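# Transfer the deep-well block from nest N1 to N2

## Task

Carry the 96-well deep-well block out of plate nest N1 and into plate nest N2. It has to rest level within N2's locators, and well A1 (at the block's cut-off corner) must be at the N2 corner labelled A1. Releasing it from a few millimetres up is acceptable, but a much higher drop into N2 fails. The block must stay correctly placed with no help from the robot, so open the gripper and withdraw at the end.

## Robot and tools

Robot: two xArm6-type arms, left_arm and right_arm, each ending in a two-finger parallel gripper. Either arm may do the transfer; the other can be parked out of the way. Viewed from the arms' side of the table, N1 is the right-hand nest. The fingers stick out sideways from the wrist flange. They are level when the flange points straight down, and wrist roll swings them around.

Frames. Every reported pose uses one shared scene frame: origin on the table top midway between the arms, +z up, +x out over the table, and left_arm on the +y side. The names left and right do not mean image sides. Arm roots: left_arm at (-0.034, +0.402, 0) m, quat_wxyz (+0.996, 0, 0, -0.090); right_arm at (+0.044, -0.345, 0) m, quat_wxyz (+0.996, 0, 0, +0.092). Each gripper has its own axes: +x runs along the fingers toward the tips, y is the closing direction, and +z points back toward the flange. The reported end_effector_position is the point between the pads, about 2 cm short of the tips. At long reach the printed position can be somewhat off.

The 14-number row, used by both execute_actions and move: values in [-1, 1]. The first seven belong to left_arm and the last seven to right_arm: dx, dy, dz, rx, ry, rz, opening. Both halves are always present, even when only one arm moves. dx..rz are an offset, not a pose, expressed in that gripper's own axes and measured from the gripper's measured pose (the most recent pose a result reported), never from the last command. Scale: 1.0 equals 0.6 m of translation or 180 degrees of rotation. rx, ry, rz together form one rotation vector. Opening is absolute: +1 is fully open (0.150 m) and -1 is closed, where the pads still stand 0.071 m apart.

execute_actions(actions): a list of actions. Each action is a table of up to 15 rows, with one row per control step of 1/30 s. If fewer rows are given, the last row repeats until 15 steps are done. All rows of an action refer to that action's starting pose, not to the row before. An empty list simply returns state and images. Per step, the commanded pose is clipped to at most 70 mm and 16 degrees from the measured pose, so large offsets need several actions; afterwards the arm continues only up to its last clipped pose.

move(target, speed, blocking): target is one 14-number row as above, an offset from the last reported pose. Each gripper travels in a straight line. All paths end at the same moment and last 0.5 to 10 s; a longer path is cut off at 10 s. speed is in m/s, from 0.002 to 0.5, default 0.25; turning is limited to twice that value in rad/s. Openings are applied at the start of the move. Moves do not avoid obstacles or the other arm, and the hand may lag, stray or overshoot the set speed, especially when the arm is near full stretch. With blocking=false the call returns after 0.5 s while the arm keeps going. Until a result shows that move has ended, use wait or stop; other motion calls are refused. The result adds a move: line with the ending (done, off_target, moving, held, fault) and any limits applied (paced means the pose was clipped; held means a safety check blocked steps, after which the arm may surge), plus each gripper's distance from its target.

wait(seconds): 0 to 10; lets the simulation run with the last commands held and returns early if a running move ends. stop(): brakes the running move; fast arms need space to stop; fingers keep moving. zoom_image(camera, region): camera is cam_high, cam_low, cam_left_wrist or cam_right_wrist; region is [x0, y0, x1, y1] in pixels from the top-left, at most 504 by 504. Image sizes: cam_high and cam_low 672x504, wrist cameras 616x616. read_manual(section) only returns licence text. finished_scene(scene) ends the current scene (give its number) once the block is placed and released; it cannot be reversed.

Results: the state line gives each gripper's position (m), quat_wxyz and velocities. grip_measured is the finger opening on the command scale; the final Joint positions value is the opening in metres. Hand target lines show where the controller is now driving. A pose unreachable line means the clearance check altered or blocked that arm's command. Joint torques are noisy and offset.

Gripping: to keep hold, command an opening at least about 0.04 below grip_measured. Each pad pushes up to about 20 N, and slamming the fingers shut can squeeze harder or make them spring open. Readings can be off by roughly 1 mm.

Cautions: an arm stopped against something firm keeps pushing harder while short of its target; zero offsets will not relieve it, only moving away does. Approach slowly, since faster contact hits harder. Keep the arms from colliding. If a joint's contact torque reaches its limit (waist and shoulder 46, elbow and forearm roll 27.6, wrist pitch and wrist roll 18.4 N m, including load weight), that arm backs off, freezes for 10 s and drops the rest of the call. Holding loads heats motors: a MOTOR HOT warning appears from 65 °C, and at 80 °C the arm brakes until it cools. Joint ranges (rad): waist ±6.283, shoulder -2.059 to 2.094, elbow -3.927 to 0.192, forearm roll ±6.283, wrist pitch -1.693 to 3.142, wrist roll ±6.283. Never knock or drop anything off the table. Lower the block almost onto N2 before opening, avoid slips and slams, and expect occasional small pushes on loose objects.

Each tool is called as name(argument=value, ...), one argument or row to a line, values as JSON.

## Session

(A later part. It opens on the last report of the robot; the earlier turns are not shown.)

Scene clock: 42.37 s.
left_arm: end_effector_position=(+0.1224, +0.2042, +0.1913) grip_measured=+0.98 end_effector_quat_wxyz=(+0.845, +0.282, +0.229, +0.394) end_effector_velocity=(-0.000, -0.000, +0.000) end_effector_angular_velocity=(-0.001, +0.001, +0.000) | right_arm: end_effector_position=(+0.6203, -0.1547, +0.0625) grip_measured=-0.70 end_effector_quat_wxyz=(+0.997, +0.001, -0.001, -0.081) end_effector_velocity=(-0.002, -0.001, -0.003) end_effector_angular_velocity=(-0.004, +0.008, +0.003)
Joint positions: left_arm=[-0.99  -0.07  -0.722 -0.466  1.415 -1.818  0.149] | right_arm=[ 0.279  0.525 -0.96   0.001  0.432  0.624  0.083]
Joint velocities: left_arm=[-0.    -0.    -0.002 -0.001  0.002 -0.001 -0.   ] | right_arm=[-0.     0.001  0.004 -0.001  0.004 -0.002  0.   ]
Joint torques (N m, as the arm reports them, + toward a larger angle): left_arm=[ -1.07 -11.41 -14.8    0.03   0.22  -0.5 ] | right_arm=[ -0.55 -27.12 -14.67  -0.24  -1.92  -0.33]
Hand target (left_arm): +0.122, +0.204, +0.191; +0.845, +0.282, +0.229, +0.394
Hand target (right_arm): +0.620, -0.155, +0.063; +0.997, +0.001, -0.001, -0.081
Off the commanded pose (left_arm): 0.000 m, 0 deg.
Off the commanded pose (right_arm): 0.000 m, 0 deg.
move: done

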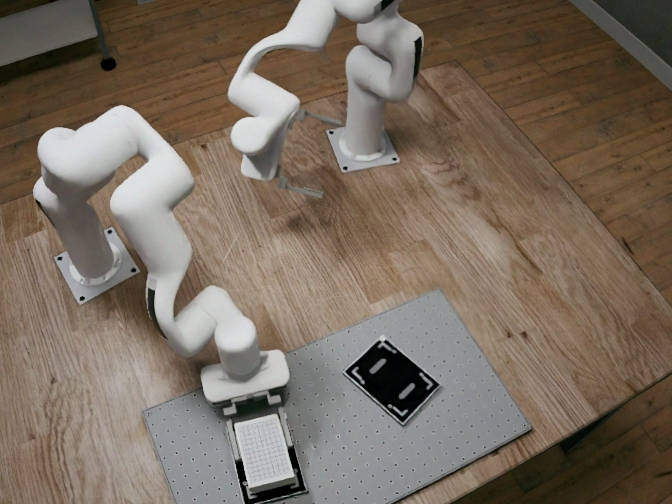

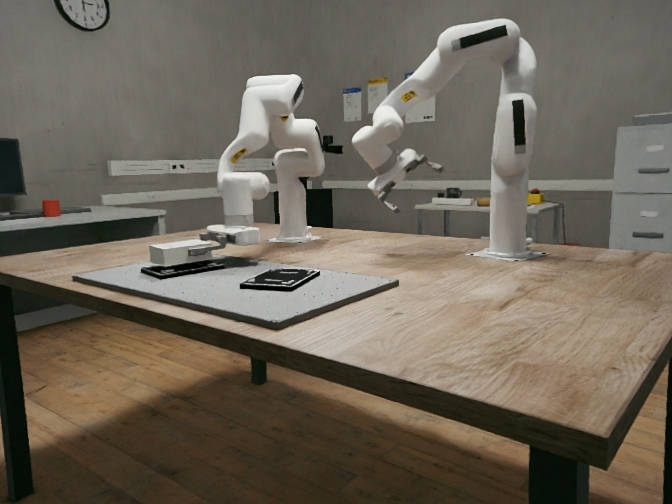

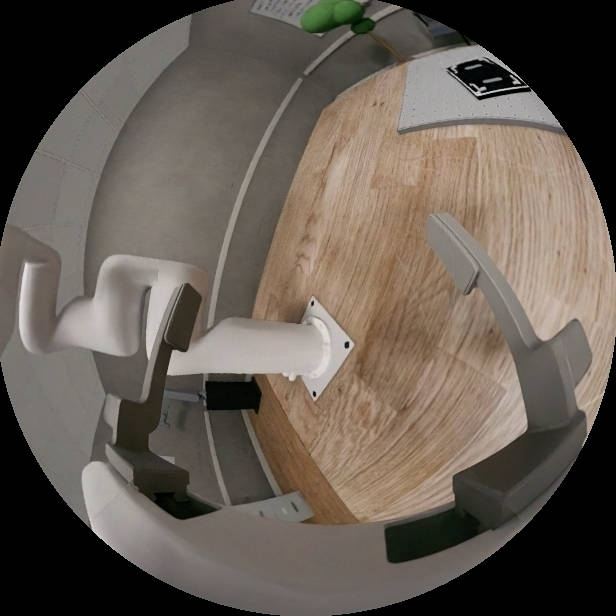

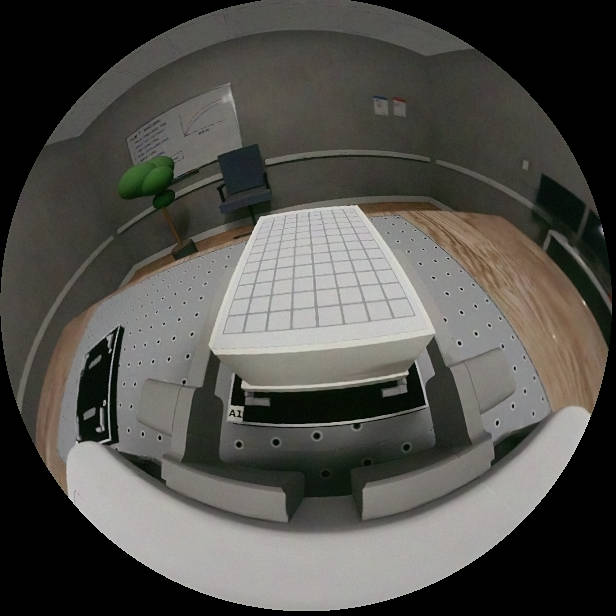

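move(
  target=[0,0,0,0,0,0,1, -0.1485,0.4633,0.001,0,0,0.159,-0.79],
  speed=0.22,
)

zoom_image(
  camera="cam_right_wrist",
  region=[210, 355, 310, 435],
)

zoom_image(
  camera="cam_right_wrist",
  region=[350, 345, 450, 425],
)

Scene clock: 47.97 s.
left_arm: end_effector_position=(+0.1224, +0.2042, +0.1913) grip_measured=+0.98 end_effector_quat_wxyz=(+0.845, +0.282, +0.229, +0.394) end_effector_velocity=(+0.000, -0.000, +0.000) end_effector_angular_velocity=(-0.001, -0.001, +0.000) | right_arm: end_effector_position=(+0.5784, +0.1332, +0.0635) grip_measured=-0.70 end_effector_quat_wxyz=(+0.986, -0.000, -0.002, +0.168) end_effector_velocity=(-0.000, +0.003, +0.001) end_effector_angular_velocity=(+0.001, -0.002, +0.004)
Joint positions: left_arm=[-0.99  -0.07  -0.722 -0.466  1.415 -1.818  0.149] | right_arm=[ 0.645  0.77  -1.424 -0.005  0.651  0.495  0.083]
Joint velocities: left_arm=[ 0.001 -0.    -0.001  0.    -0.001  0.     0.   ] | right_arm=[ 0.003  0.002 -0.008 -0.001  0.003 -0.001 -0.   ]
Joint torques (N m, as the arm reports them, + toward a larger angle): left_arm=[ -1.2  -11.54 -15.12  -0.29   0.18  -0.64] | right_arm=[  0.53 -32.21 -17.76  -0.42  -1.12  -0.37]
Hand target (left_arm): +0.122, +0.204, +0.191; +0.845, +0.282, +0.229, +0.394
Hand target (right_arm): +0.578, +0.134, +0.064; +0.986, -0.000, -0.002, +0.168
Off the commanded pose (left_arm): 0.000 m, 0 deg.
Off the commanded pose (right_arm): 0.002 m, 0 deg.
move: done

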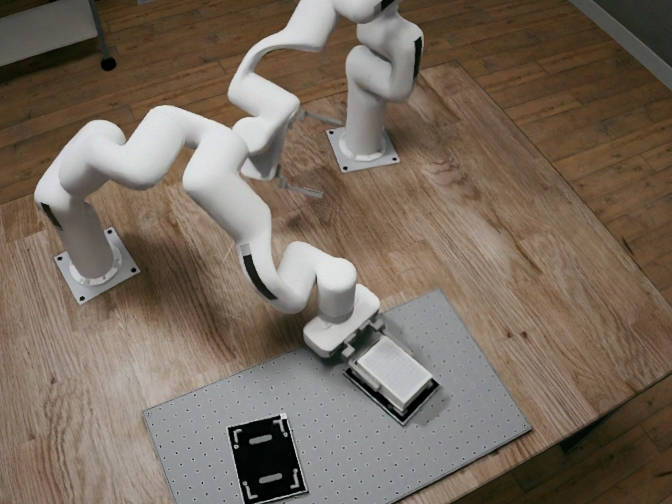

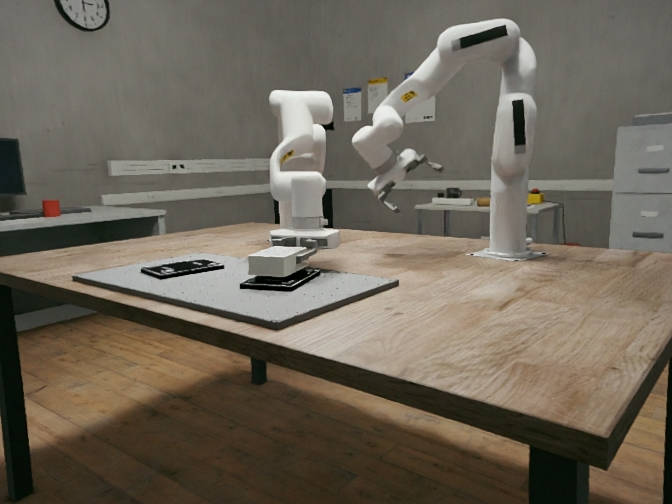

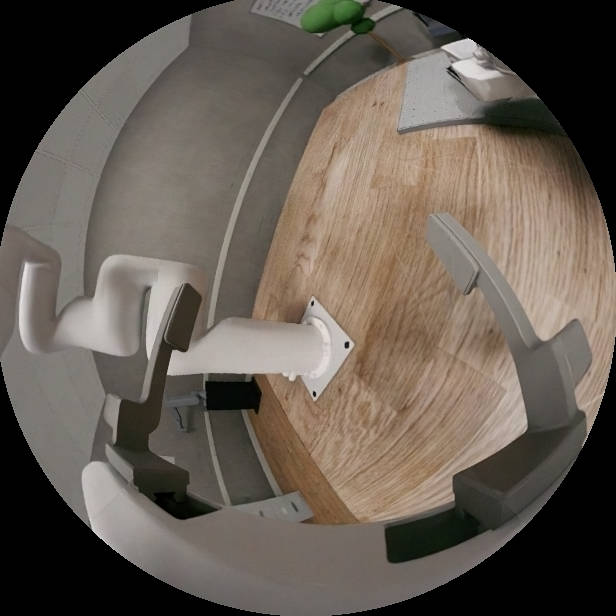

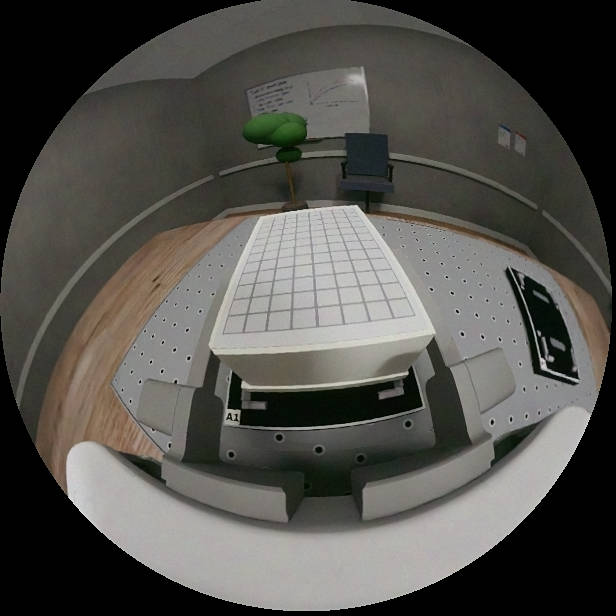

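Region (210, 355, 310, 435) of cam_right_wrist's 616x616 image, scaled by 5.040, with more detail than that image has; it fills the top 403 rows of this view, and the rest is white.

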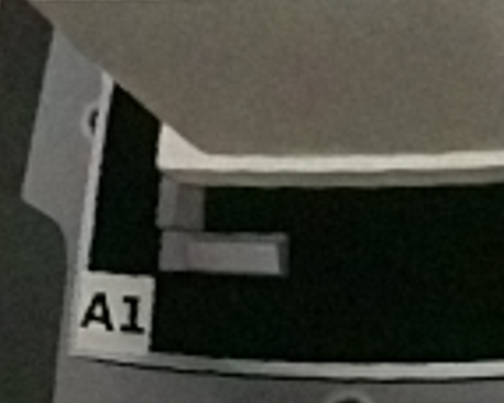

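Region (350, 345, 450, 425) of cam_right_wrist's 616x616 image, scaled by 5.040, with more detail than that image has; it fills the top 403 rows of this view, and the rest is white.

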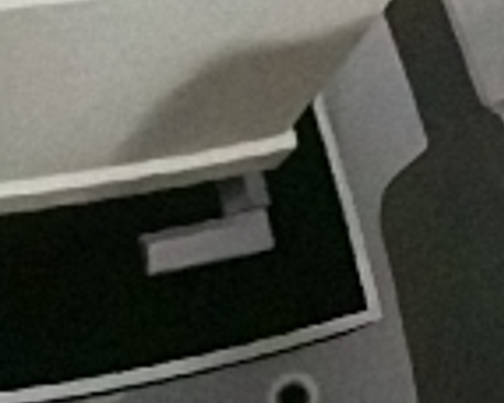

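move(
  target=[0,0,0,0,0,0,1, -0.0024,0.005,-0.001,0,0,0.006,-0.79],
  speed=0.03,
)

zoom_image(
  camera="cam_right_wrist",
  region=[210, 355, 310, 435],
)

zoom_image(
  camera="cam_right_wrist",
  region=[350, 345, 450, 425],
)

Scene clock: 55.90 s.
left_arm: end_effector_position=(+0.1224, +0.2042, +0.1913) grip_measured=+0.98 end_effector_quat_wxyz=(+0.845, +0.282, +0.229, +0.394) end_effector_velocity=(-0.000, +0.000, +0.000) end_effector_angular_velocity=(+0.001, +0.002, +0.001) | right_arm: end_effector_position=(+0.5761, +0.1356, +0.0629) grip_measured=-0.70 end_effector_quat_wxyz=(+0.984, -0.000, -0.002, +0.177) end_effector_velocity=(+0.000, +0.000, +0.000) end_effector_angular_velocity=(+0.001, -0.001, +0.002)
Joint positions: left_arm=[-0.99  -0.07  -0.722 -0.466  1.415 -1.818  0.149] | right_arm=[ 0.646  0.768 -1.418 -0.005  0.647  0.478  0.083]
Joint velocities: left_arm=[ 0.001 -0.    -0.    -0.001  0.003  0.     0.   ] | right_arm=[-0.    -0.001  0.001  0.    -0.001 -0.002  0.   ]
Joint torques (N m, as the arm reports them, + toward a larger angle): left_arm=[ -0.9  -11.54 -14.94  -0.26   0.25  -0.74] | right_arm=[ -0.76 -31.78 -17.48  -0.16  -1.66  -0.71]
Hand target (left_arm): +0.122, +0.204, +0.191; +0.845, +0.282, +0.229, +0.394
Hand target (right_arm): +0.576, +0.136, +0.063; +0.984, -0.000, -0.002, +0.177
Off the commanded pose (left_arm): 0.000 m, 0 deg.
Off the commanded pose (right_arm): 0.000 m, 0 deg.
move: done

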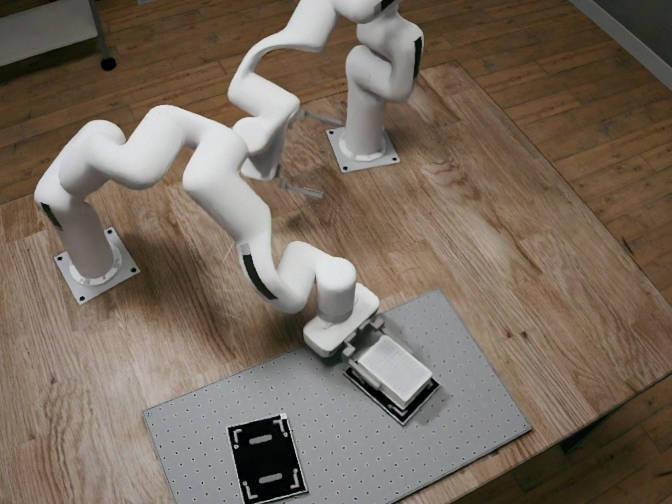

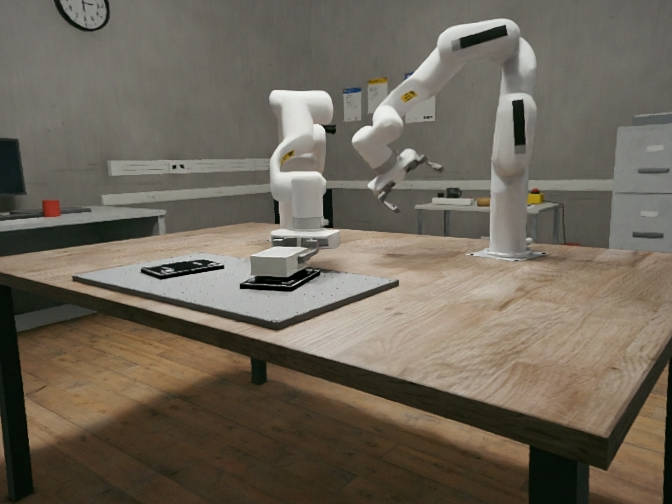

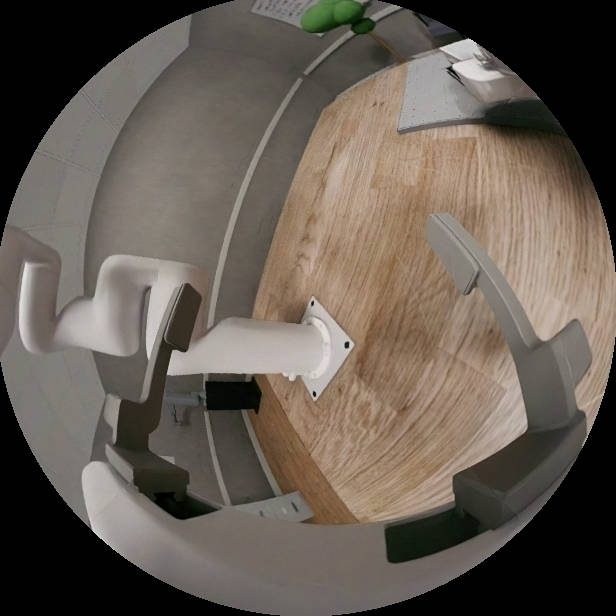

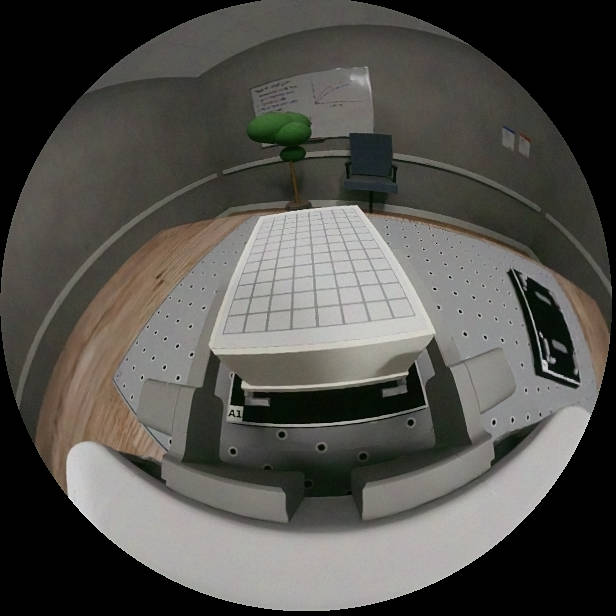

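Region (210, 355, 310, 435) of cam_right_wrist's 616x616 image, scaled by 5.040, with more detail than that image has; it fills the top 403 rows of this view, and the rest is white.

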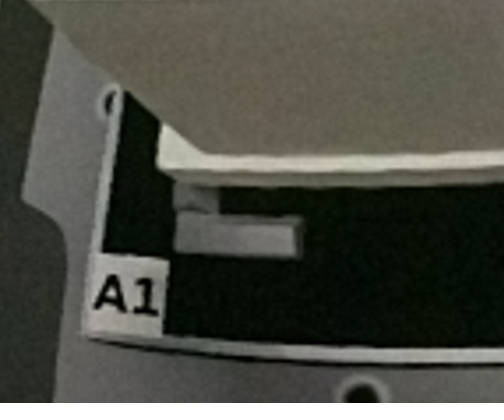

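Region (350, 345, 450, 425) of cam_right_wrist's 616x616 image, scaled by 5.040, with more detail than that image has; it fills the top 403 rows of this view, and the rest is white.

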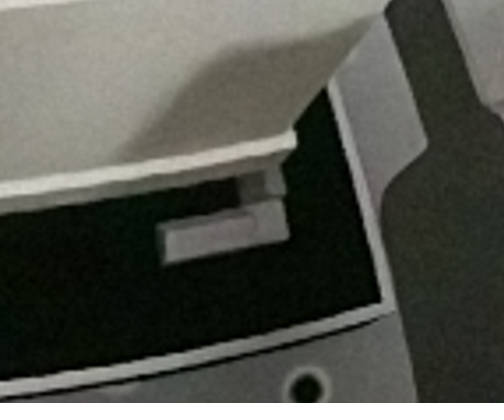

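move(
  target=[0,0,0,0,0,0,1, 0,0.0005,-0.0208,0,0,0,-0.79],
  speed=0.018,
)

zoom_image(
  camera="cam_right_wrist",
  region=[200, 300, 460, 460],
)

zoom_image(
  camera="cam_high",
  region=[360, 350, 450, 430],
)

zoom_image(
  camera="cam_low",
  region=[235, 245, 325, 297],
)

Scene clock: 60.47 s.
left_arm: end_effector_position=(+0.1224, +0.2042, +0.1913) grip_measured=+0.98 end_effector_quat_wxyz=(+0.845, +0.282, +0.229, +0.394) end_effector_velocity=(-0.000, -0.000, +0.000) end_effector_angular_velocity=(-0.001, -0.001, -0.000) | right_arm: end_effector_position=(+0.5760, +0.1359, +0.0505) grip_measured=-0.70 end_effector_quat_wxyz=(+0.984, -0.000, -0.002, +0.177) end_effector_velocity=(+0.001, +0.001, +0.003) end_effector_angular_velocity=(+0.004, -0.005, +0.001)
Joint positions: left_arm=[-0.99  -0.07  -0.722 -0.466  1.415 -1.818  0.149] | right_arm=[ 0.646  0.798 -1.428 -0.005  0.627  0.479  0.083]
Joint velocities: left_arm=[-0.001 -0.    -0.001 -0.    -0.001 -0.    -0.   ] | right_arm=[-0.    -0.001 -0.004 -0.001 -0.002 -0.     0.   ]
Joint torques (N m, as the arm reports them, + toward a larger angle): left_arm=[ -0.82 -11.48 -14.68  -0.17   0.22  -0.58] | right_arm=[  0.14 -32.93 -17.18  -0.36  -1.71  -0.2 ]
Hand target (left_arm): +0.122, +0.204, +0.191; +0.845, +0.282, +0.229, +0.394
Hand target (right_arm): +0.576, +0.136, +0.050; +0.984, -0.000, -0.002, +0.177
Off the commanded pose (left_arm): 0.000 m, 0 deg.
Off the commanded pose (right_arm): 0.000 m, 0 deg.
move: done

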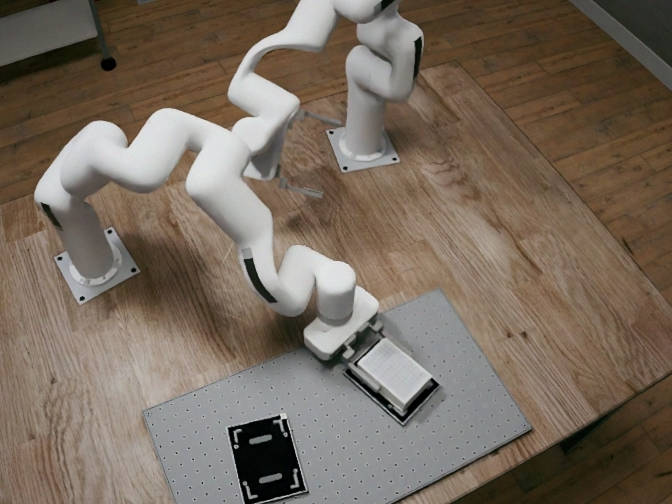

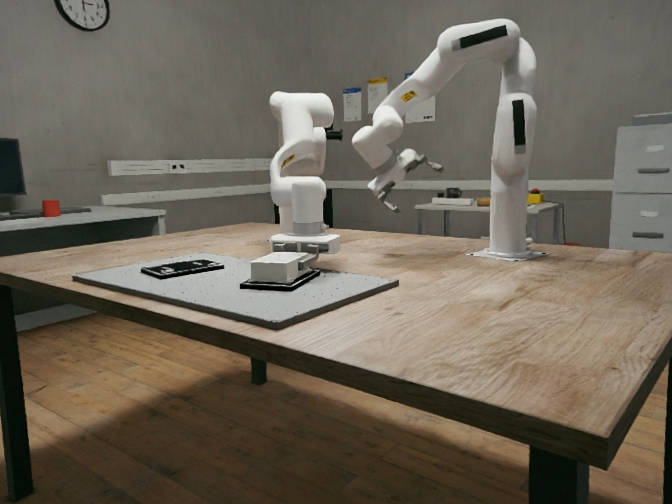

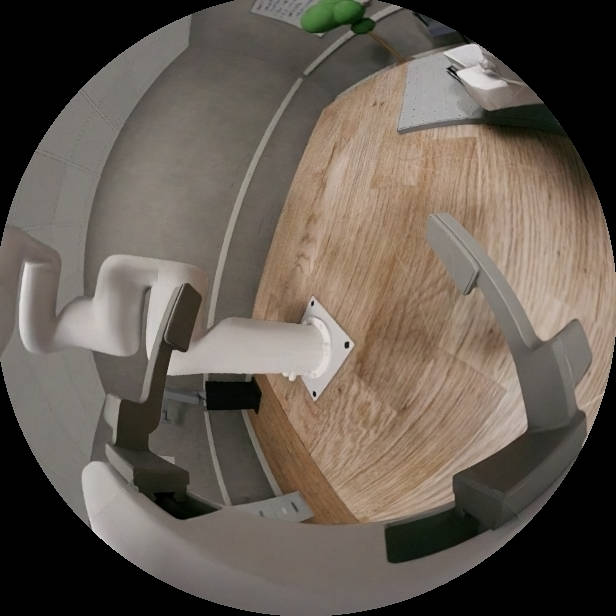

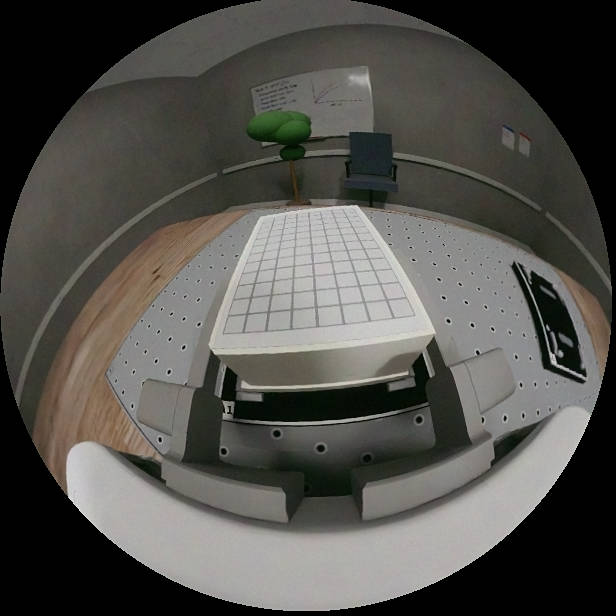

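Region (200, 300, 460, 460) of cam_right_wrist's 616x616 image, scaled by 1.938, with more detail than that image has; it fills the top 310 rows of this view, and the rest is white.

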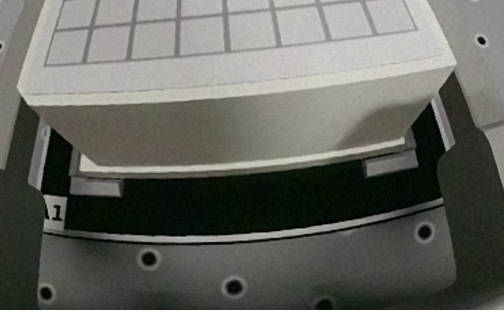

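Region (360, 350, 450, 430) of cam_high's 672x504 image, scaled by 5.600, with more detail than that image has.

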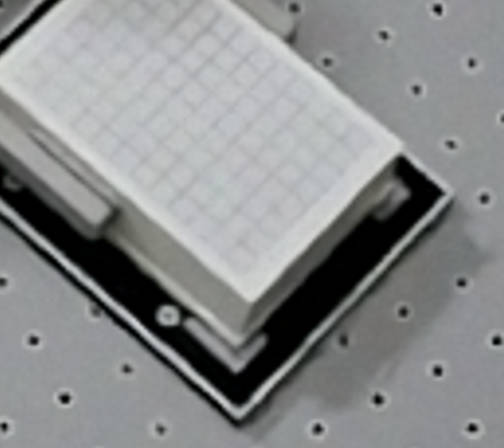

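Region (235, 245, 325, 297) of cam_low's 672x504 image, scaled by 5.600, with more detail than that image has; it fills the top 291 rows of this view, and the rest is white.

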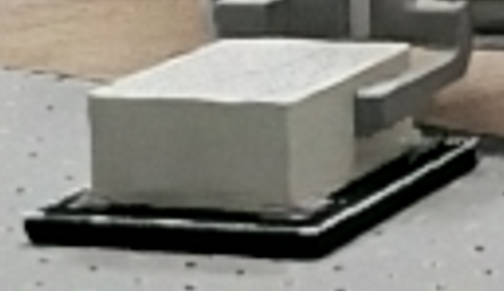

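execute_actions(
  actions=[
    [[0,0,0,0,0,0,1,0,0,-0.0004,0,0,0,-0.79],[0,0,0,0,0,0,1,0,0,-0.0008,0,0,0,-0.79],[0,0,0,0,0,0,1,0,0,-0.0012,0,0,0,-0.79],[0,0,0,0,0,0,1,0,0,-0.0016,0,0,0,-0.79],[0,0,0,0,0,0,1,0,0,-0.0018,0,0,0,-0.79],[0,0,0,0,0,0,1,0,0,-0.0018,0,0,0,-0.79],[0,0,0,0,0,0,1,0,0,-0.0018,0,0,0,-0.79],[0,0,0,0,0,0,1,0,0,-0.0018,0,0,0,-0.79],[0,0,0,0,0,0,1,0,0,-0.0018,0,0,0,-0.75],[0,0,0,0,0,0,1,0,0,-0.0018,0,0,0,-0.72],[0,0,0,0,0,0,1,0,0,-0.0018,0,0,0,-0.69],[0,0,0,0,0,0,1,0,0,-0.0018,0,0,0,-0.66],[0,0,0,0,0,0,1,0,0,-0.0018,0,0,0,-0.6],[0,0,0,0,0,0,1,0,0,-0.0018,0,0,0,-0.4],[0,0,0,0,0,0,1,0,0,-0.0018,0,0,0,-0.1]],
  ],
)

Scene clock: 64.27 s.
left_arm: end_effector_position=(+0.1224, +0.2042, +0.1913) grip_measured=+0.98 end_effector_quat_wxyz=(+0.845, +0.282, +0.229, +0.394) end_effector_velocity=(-0.001, +0.001, -0.001) end_effector_angular_velocity=(+0.001, +0.001, +0.002) | right_arm: end_effector_position=(+0.5763, +0.1361, +0.0500) grip_measured=-0.44 end_effector_quat_wxyz=(+0.984, -0.000, -0.003, +0.177) end_effector_velocity=(+0.001, +0.002, +0.004) end_effector_angular_velocity=(+0.005, -0.005, +0.001)
Joint positions: left_arm=[-0.99  -0.07  -0.722 -0.466  1.415 -1.818  0.149] | right_arm=[ 0.646  0.8   -1.429 -0.005  0.625  0.479  0.093]
Joint velocities: left_arm=[-0.    -0.     0.003 -0.002 -0.001 -0.001  0.   ] | right_arm=[-0.    -0.003 -0.004 -0.001 -0.     0.     0.184]
Joint torques (N m, as the arm reports them, + toward a larger angle): left_arm=[ -0.85 -11.7  -14.95  -0.18   0.14  -0.66] | right_arm=[ -0.15 -30.55 -16.17   0.43  -1.75  -0.36]
Hand target (left_arm): +0.122, +0.204, +0.191; +0.845, +0.282, +0.229, +0.394
Hand target (right_arm): +0.576, +0.136, +0.049; +0.984, -0.000, -0.002, +0.177
Off the commanded pose (left_arm): 0.000 m, 0 deg.
Off the commanded pose (right_arm): 0.001 m, 0 deg.

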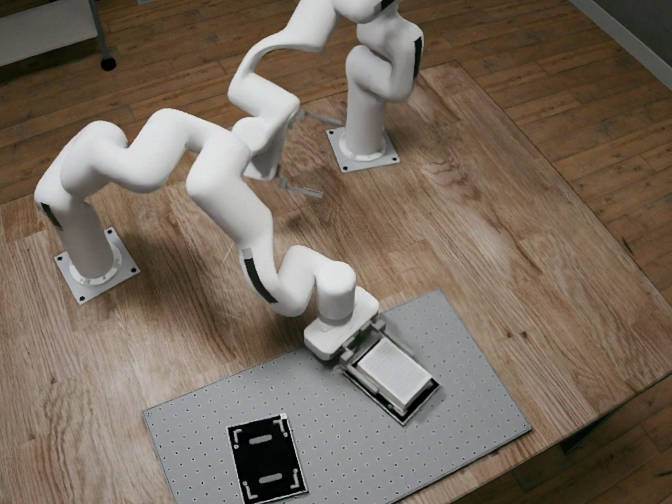

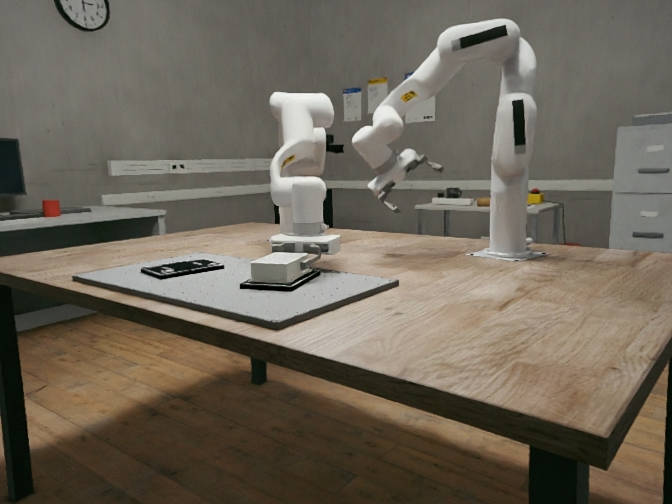

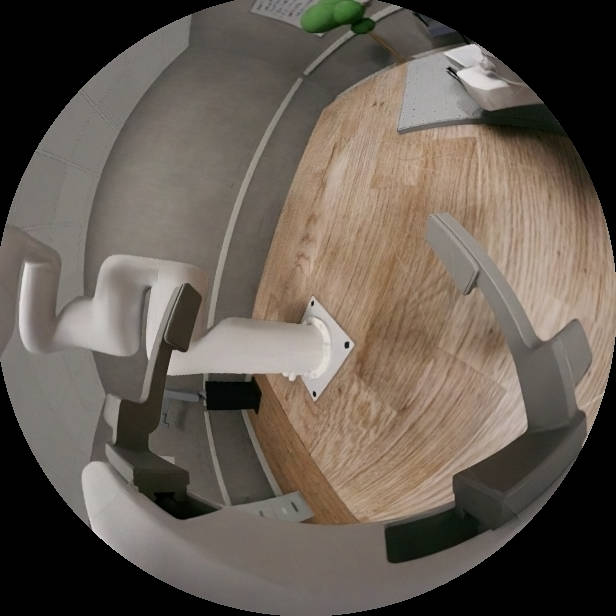

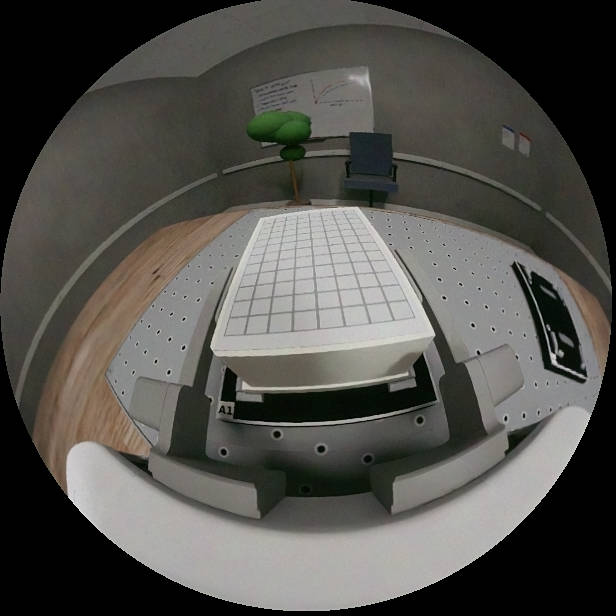

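move(
  target=[0,0,0,0,0,0,1, -0.21,-0.05,0.18,0,0,0,0.6],
  speed=0.25,
)

zoom_image(
  camera="cam_high",
  region=[335, 325, 455, 445],
)

zoom_image(
  camera="cam_low",
  region=[235, 245, 325, 297],
)

zoom_image(
  camera="cam_right_wrist",
  region=[230, 220, 380, 360],
)

Scene clock: 68.53 s.
left_arm: end_effector_position=(+0.1224, +0.2042, +0.1913) grip_measured=+0.98 end_effector_quat_wxyz=(+0.845, +0.282, +0.229, +0.394) end_effector_velocity=(-0.000, -0.000, +0.000) end_effector_angular_velocity=(-0.001, +0.002, -0.000) | right_arm: end_effector_position=(+0.4678, +0.0640, +0.1565) grip_measured=+0.60 end_effector_quat_wxyz=(+0.984, -0.001, -0.002, +0.177) end_effector_velocity=(-0.000, +0.001, +0.004) end_effector_angular_velocity=(+0.006, -0.004, +0.001)
Joint positions: left_arm=[-0.99  -0.07  -0.722 -0.466  1.415 -1.818  0.149] | right_arm=[ 0.715  0.224 -0.856 -0.007  0.63   0.548  0.134]
Joint velocities: left_arm=[ 0.     0.    -0.001 -0.001  0.001  0.001  0.   ] | right_arm=[ 0.001 -0.008  0.002  0.001 -0.001 -0.    -0.   ]
Joint torques (N m, as the arm reports them, + toward a larger angle): left_arm=[ -1.13 -11.37 -14.76  -0.2    0.23  -0.71] | right_arm=[ -0.1  -22.79 -16.74  -0.14  -1.13  -0.06]
Hand target (left_arm): +0.122, +0.204, +0.191; +0.845, +0.282, +0.229, +0.394
Hand target (right_arm): +0.468, +0.064, +0.157; +0.984, -0.000, -0.003, +0.177
Off the commanded pose (left_arm): 0.000 m, 0 deg.
Off the commanded pose (right_arm): 0.001 m, 0 deg.
move: done

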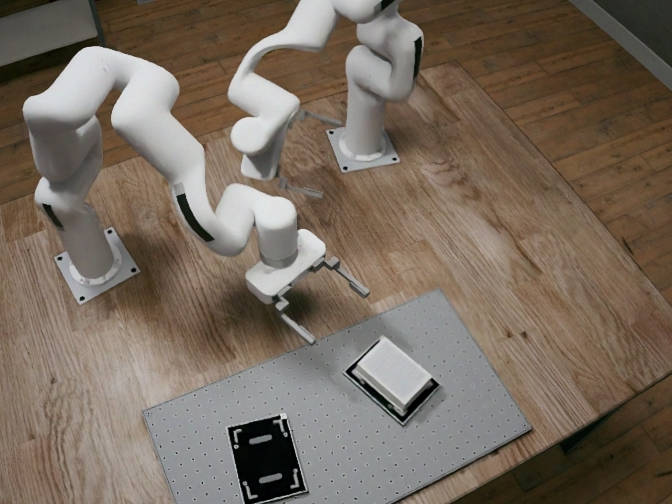

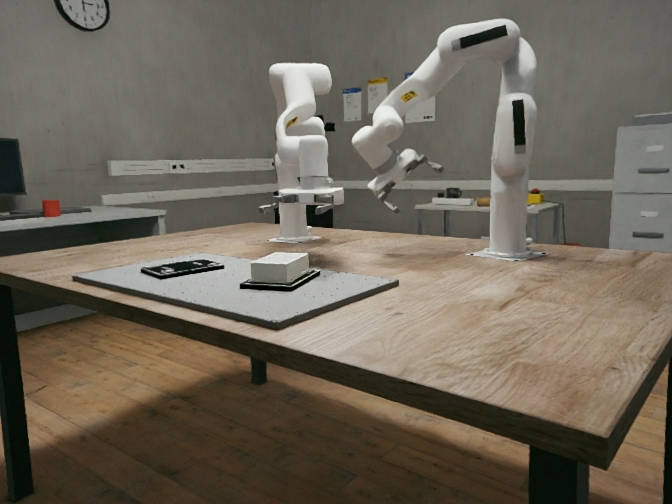

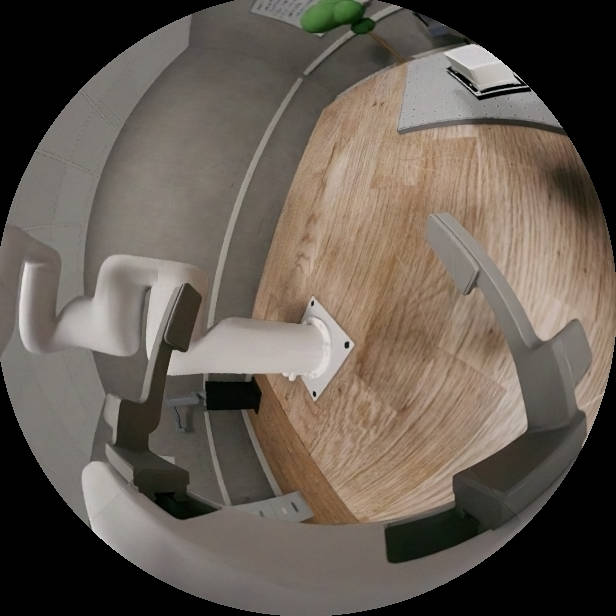

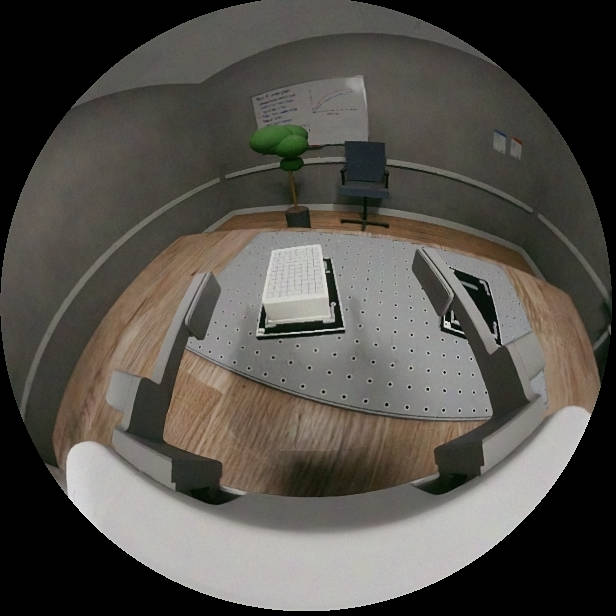

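Region (335, 325, 455, 445) of cam_high's 672x504 image, scaled by 4.200, with more detail than that image has.

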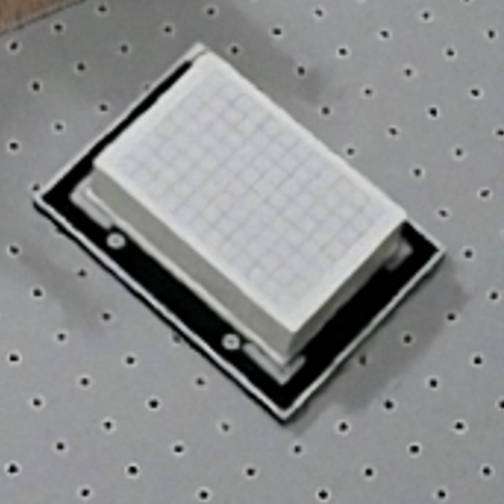

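Region (235, 245, 325, 297) of cam_low's 672x504 image, scaled by 5.600, with more detail than that image has; it fills the top 291 rows of this view, and the rest is white.

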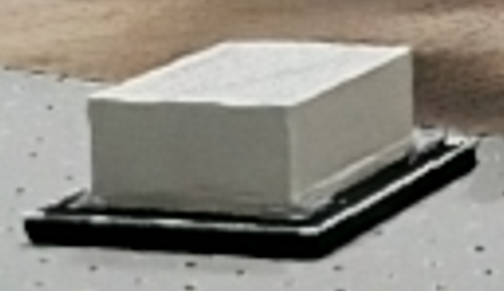

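Region (230, 220, 380, 360) of cam_right_wrist's 616x616 image, scaled by 3.360, with more detail than that image has; it fills the top 470 rows of this view, and the rest is white.

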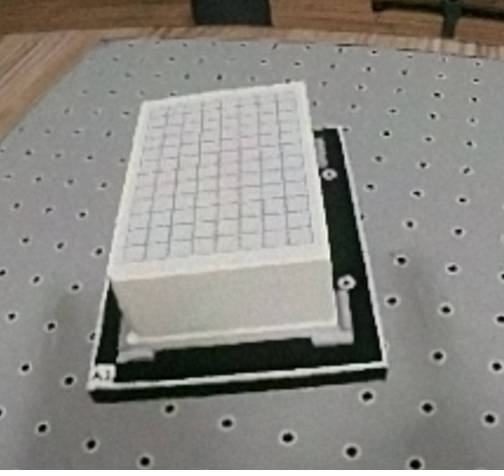

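The block is seated flat inside the locators with the cut corner at A1, and the arm is clear.

finished_scene(
  scene=2,
)

The scene is finished: the task was done.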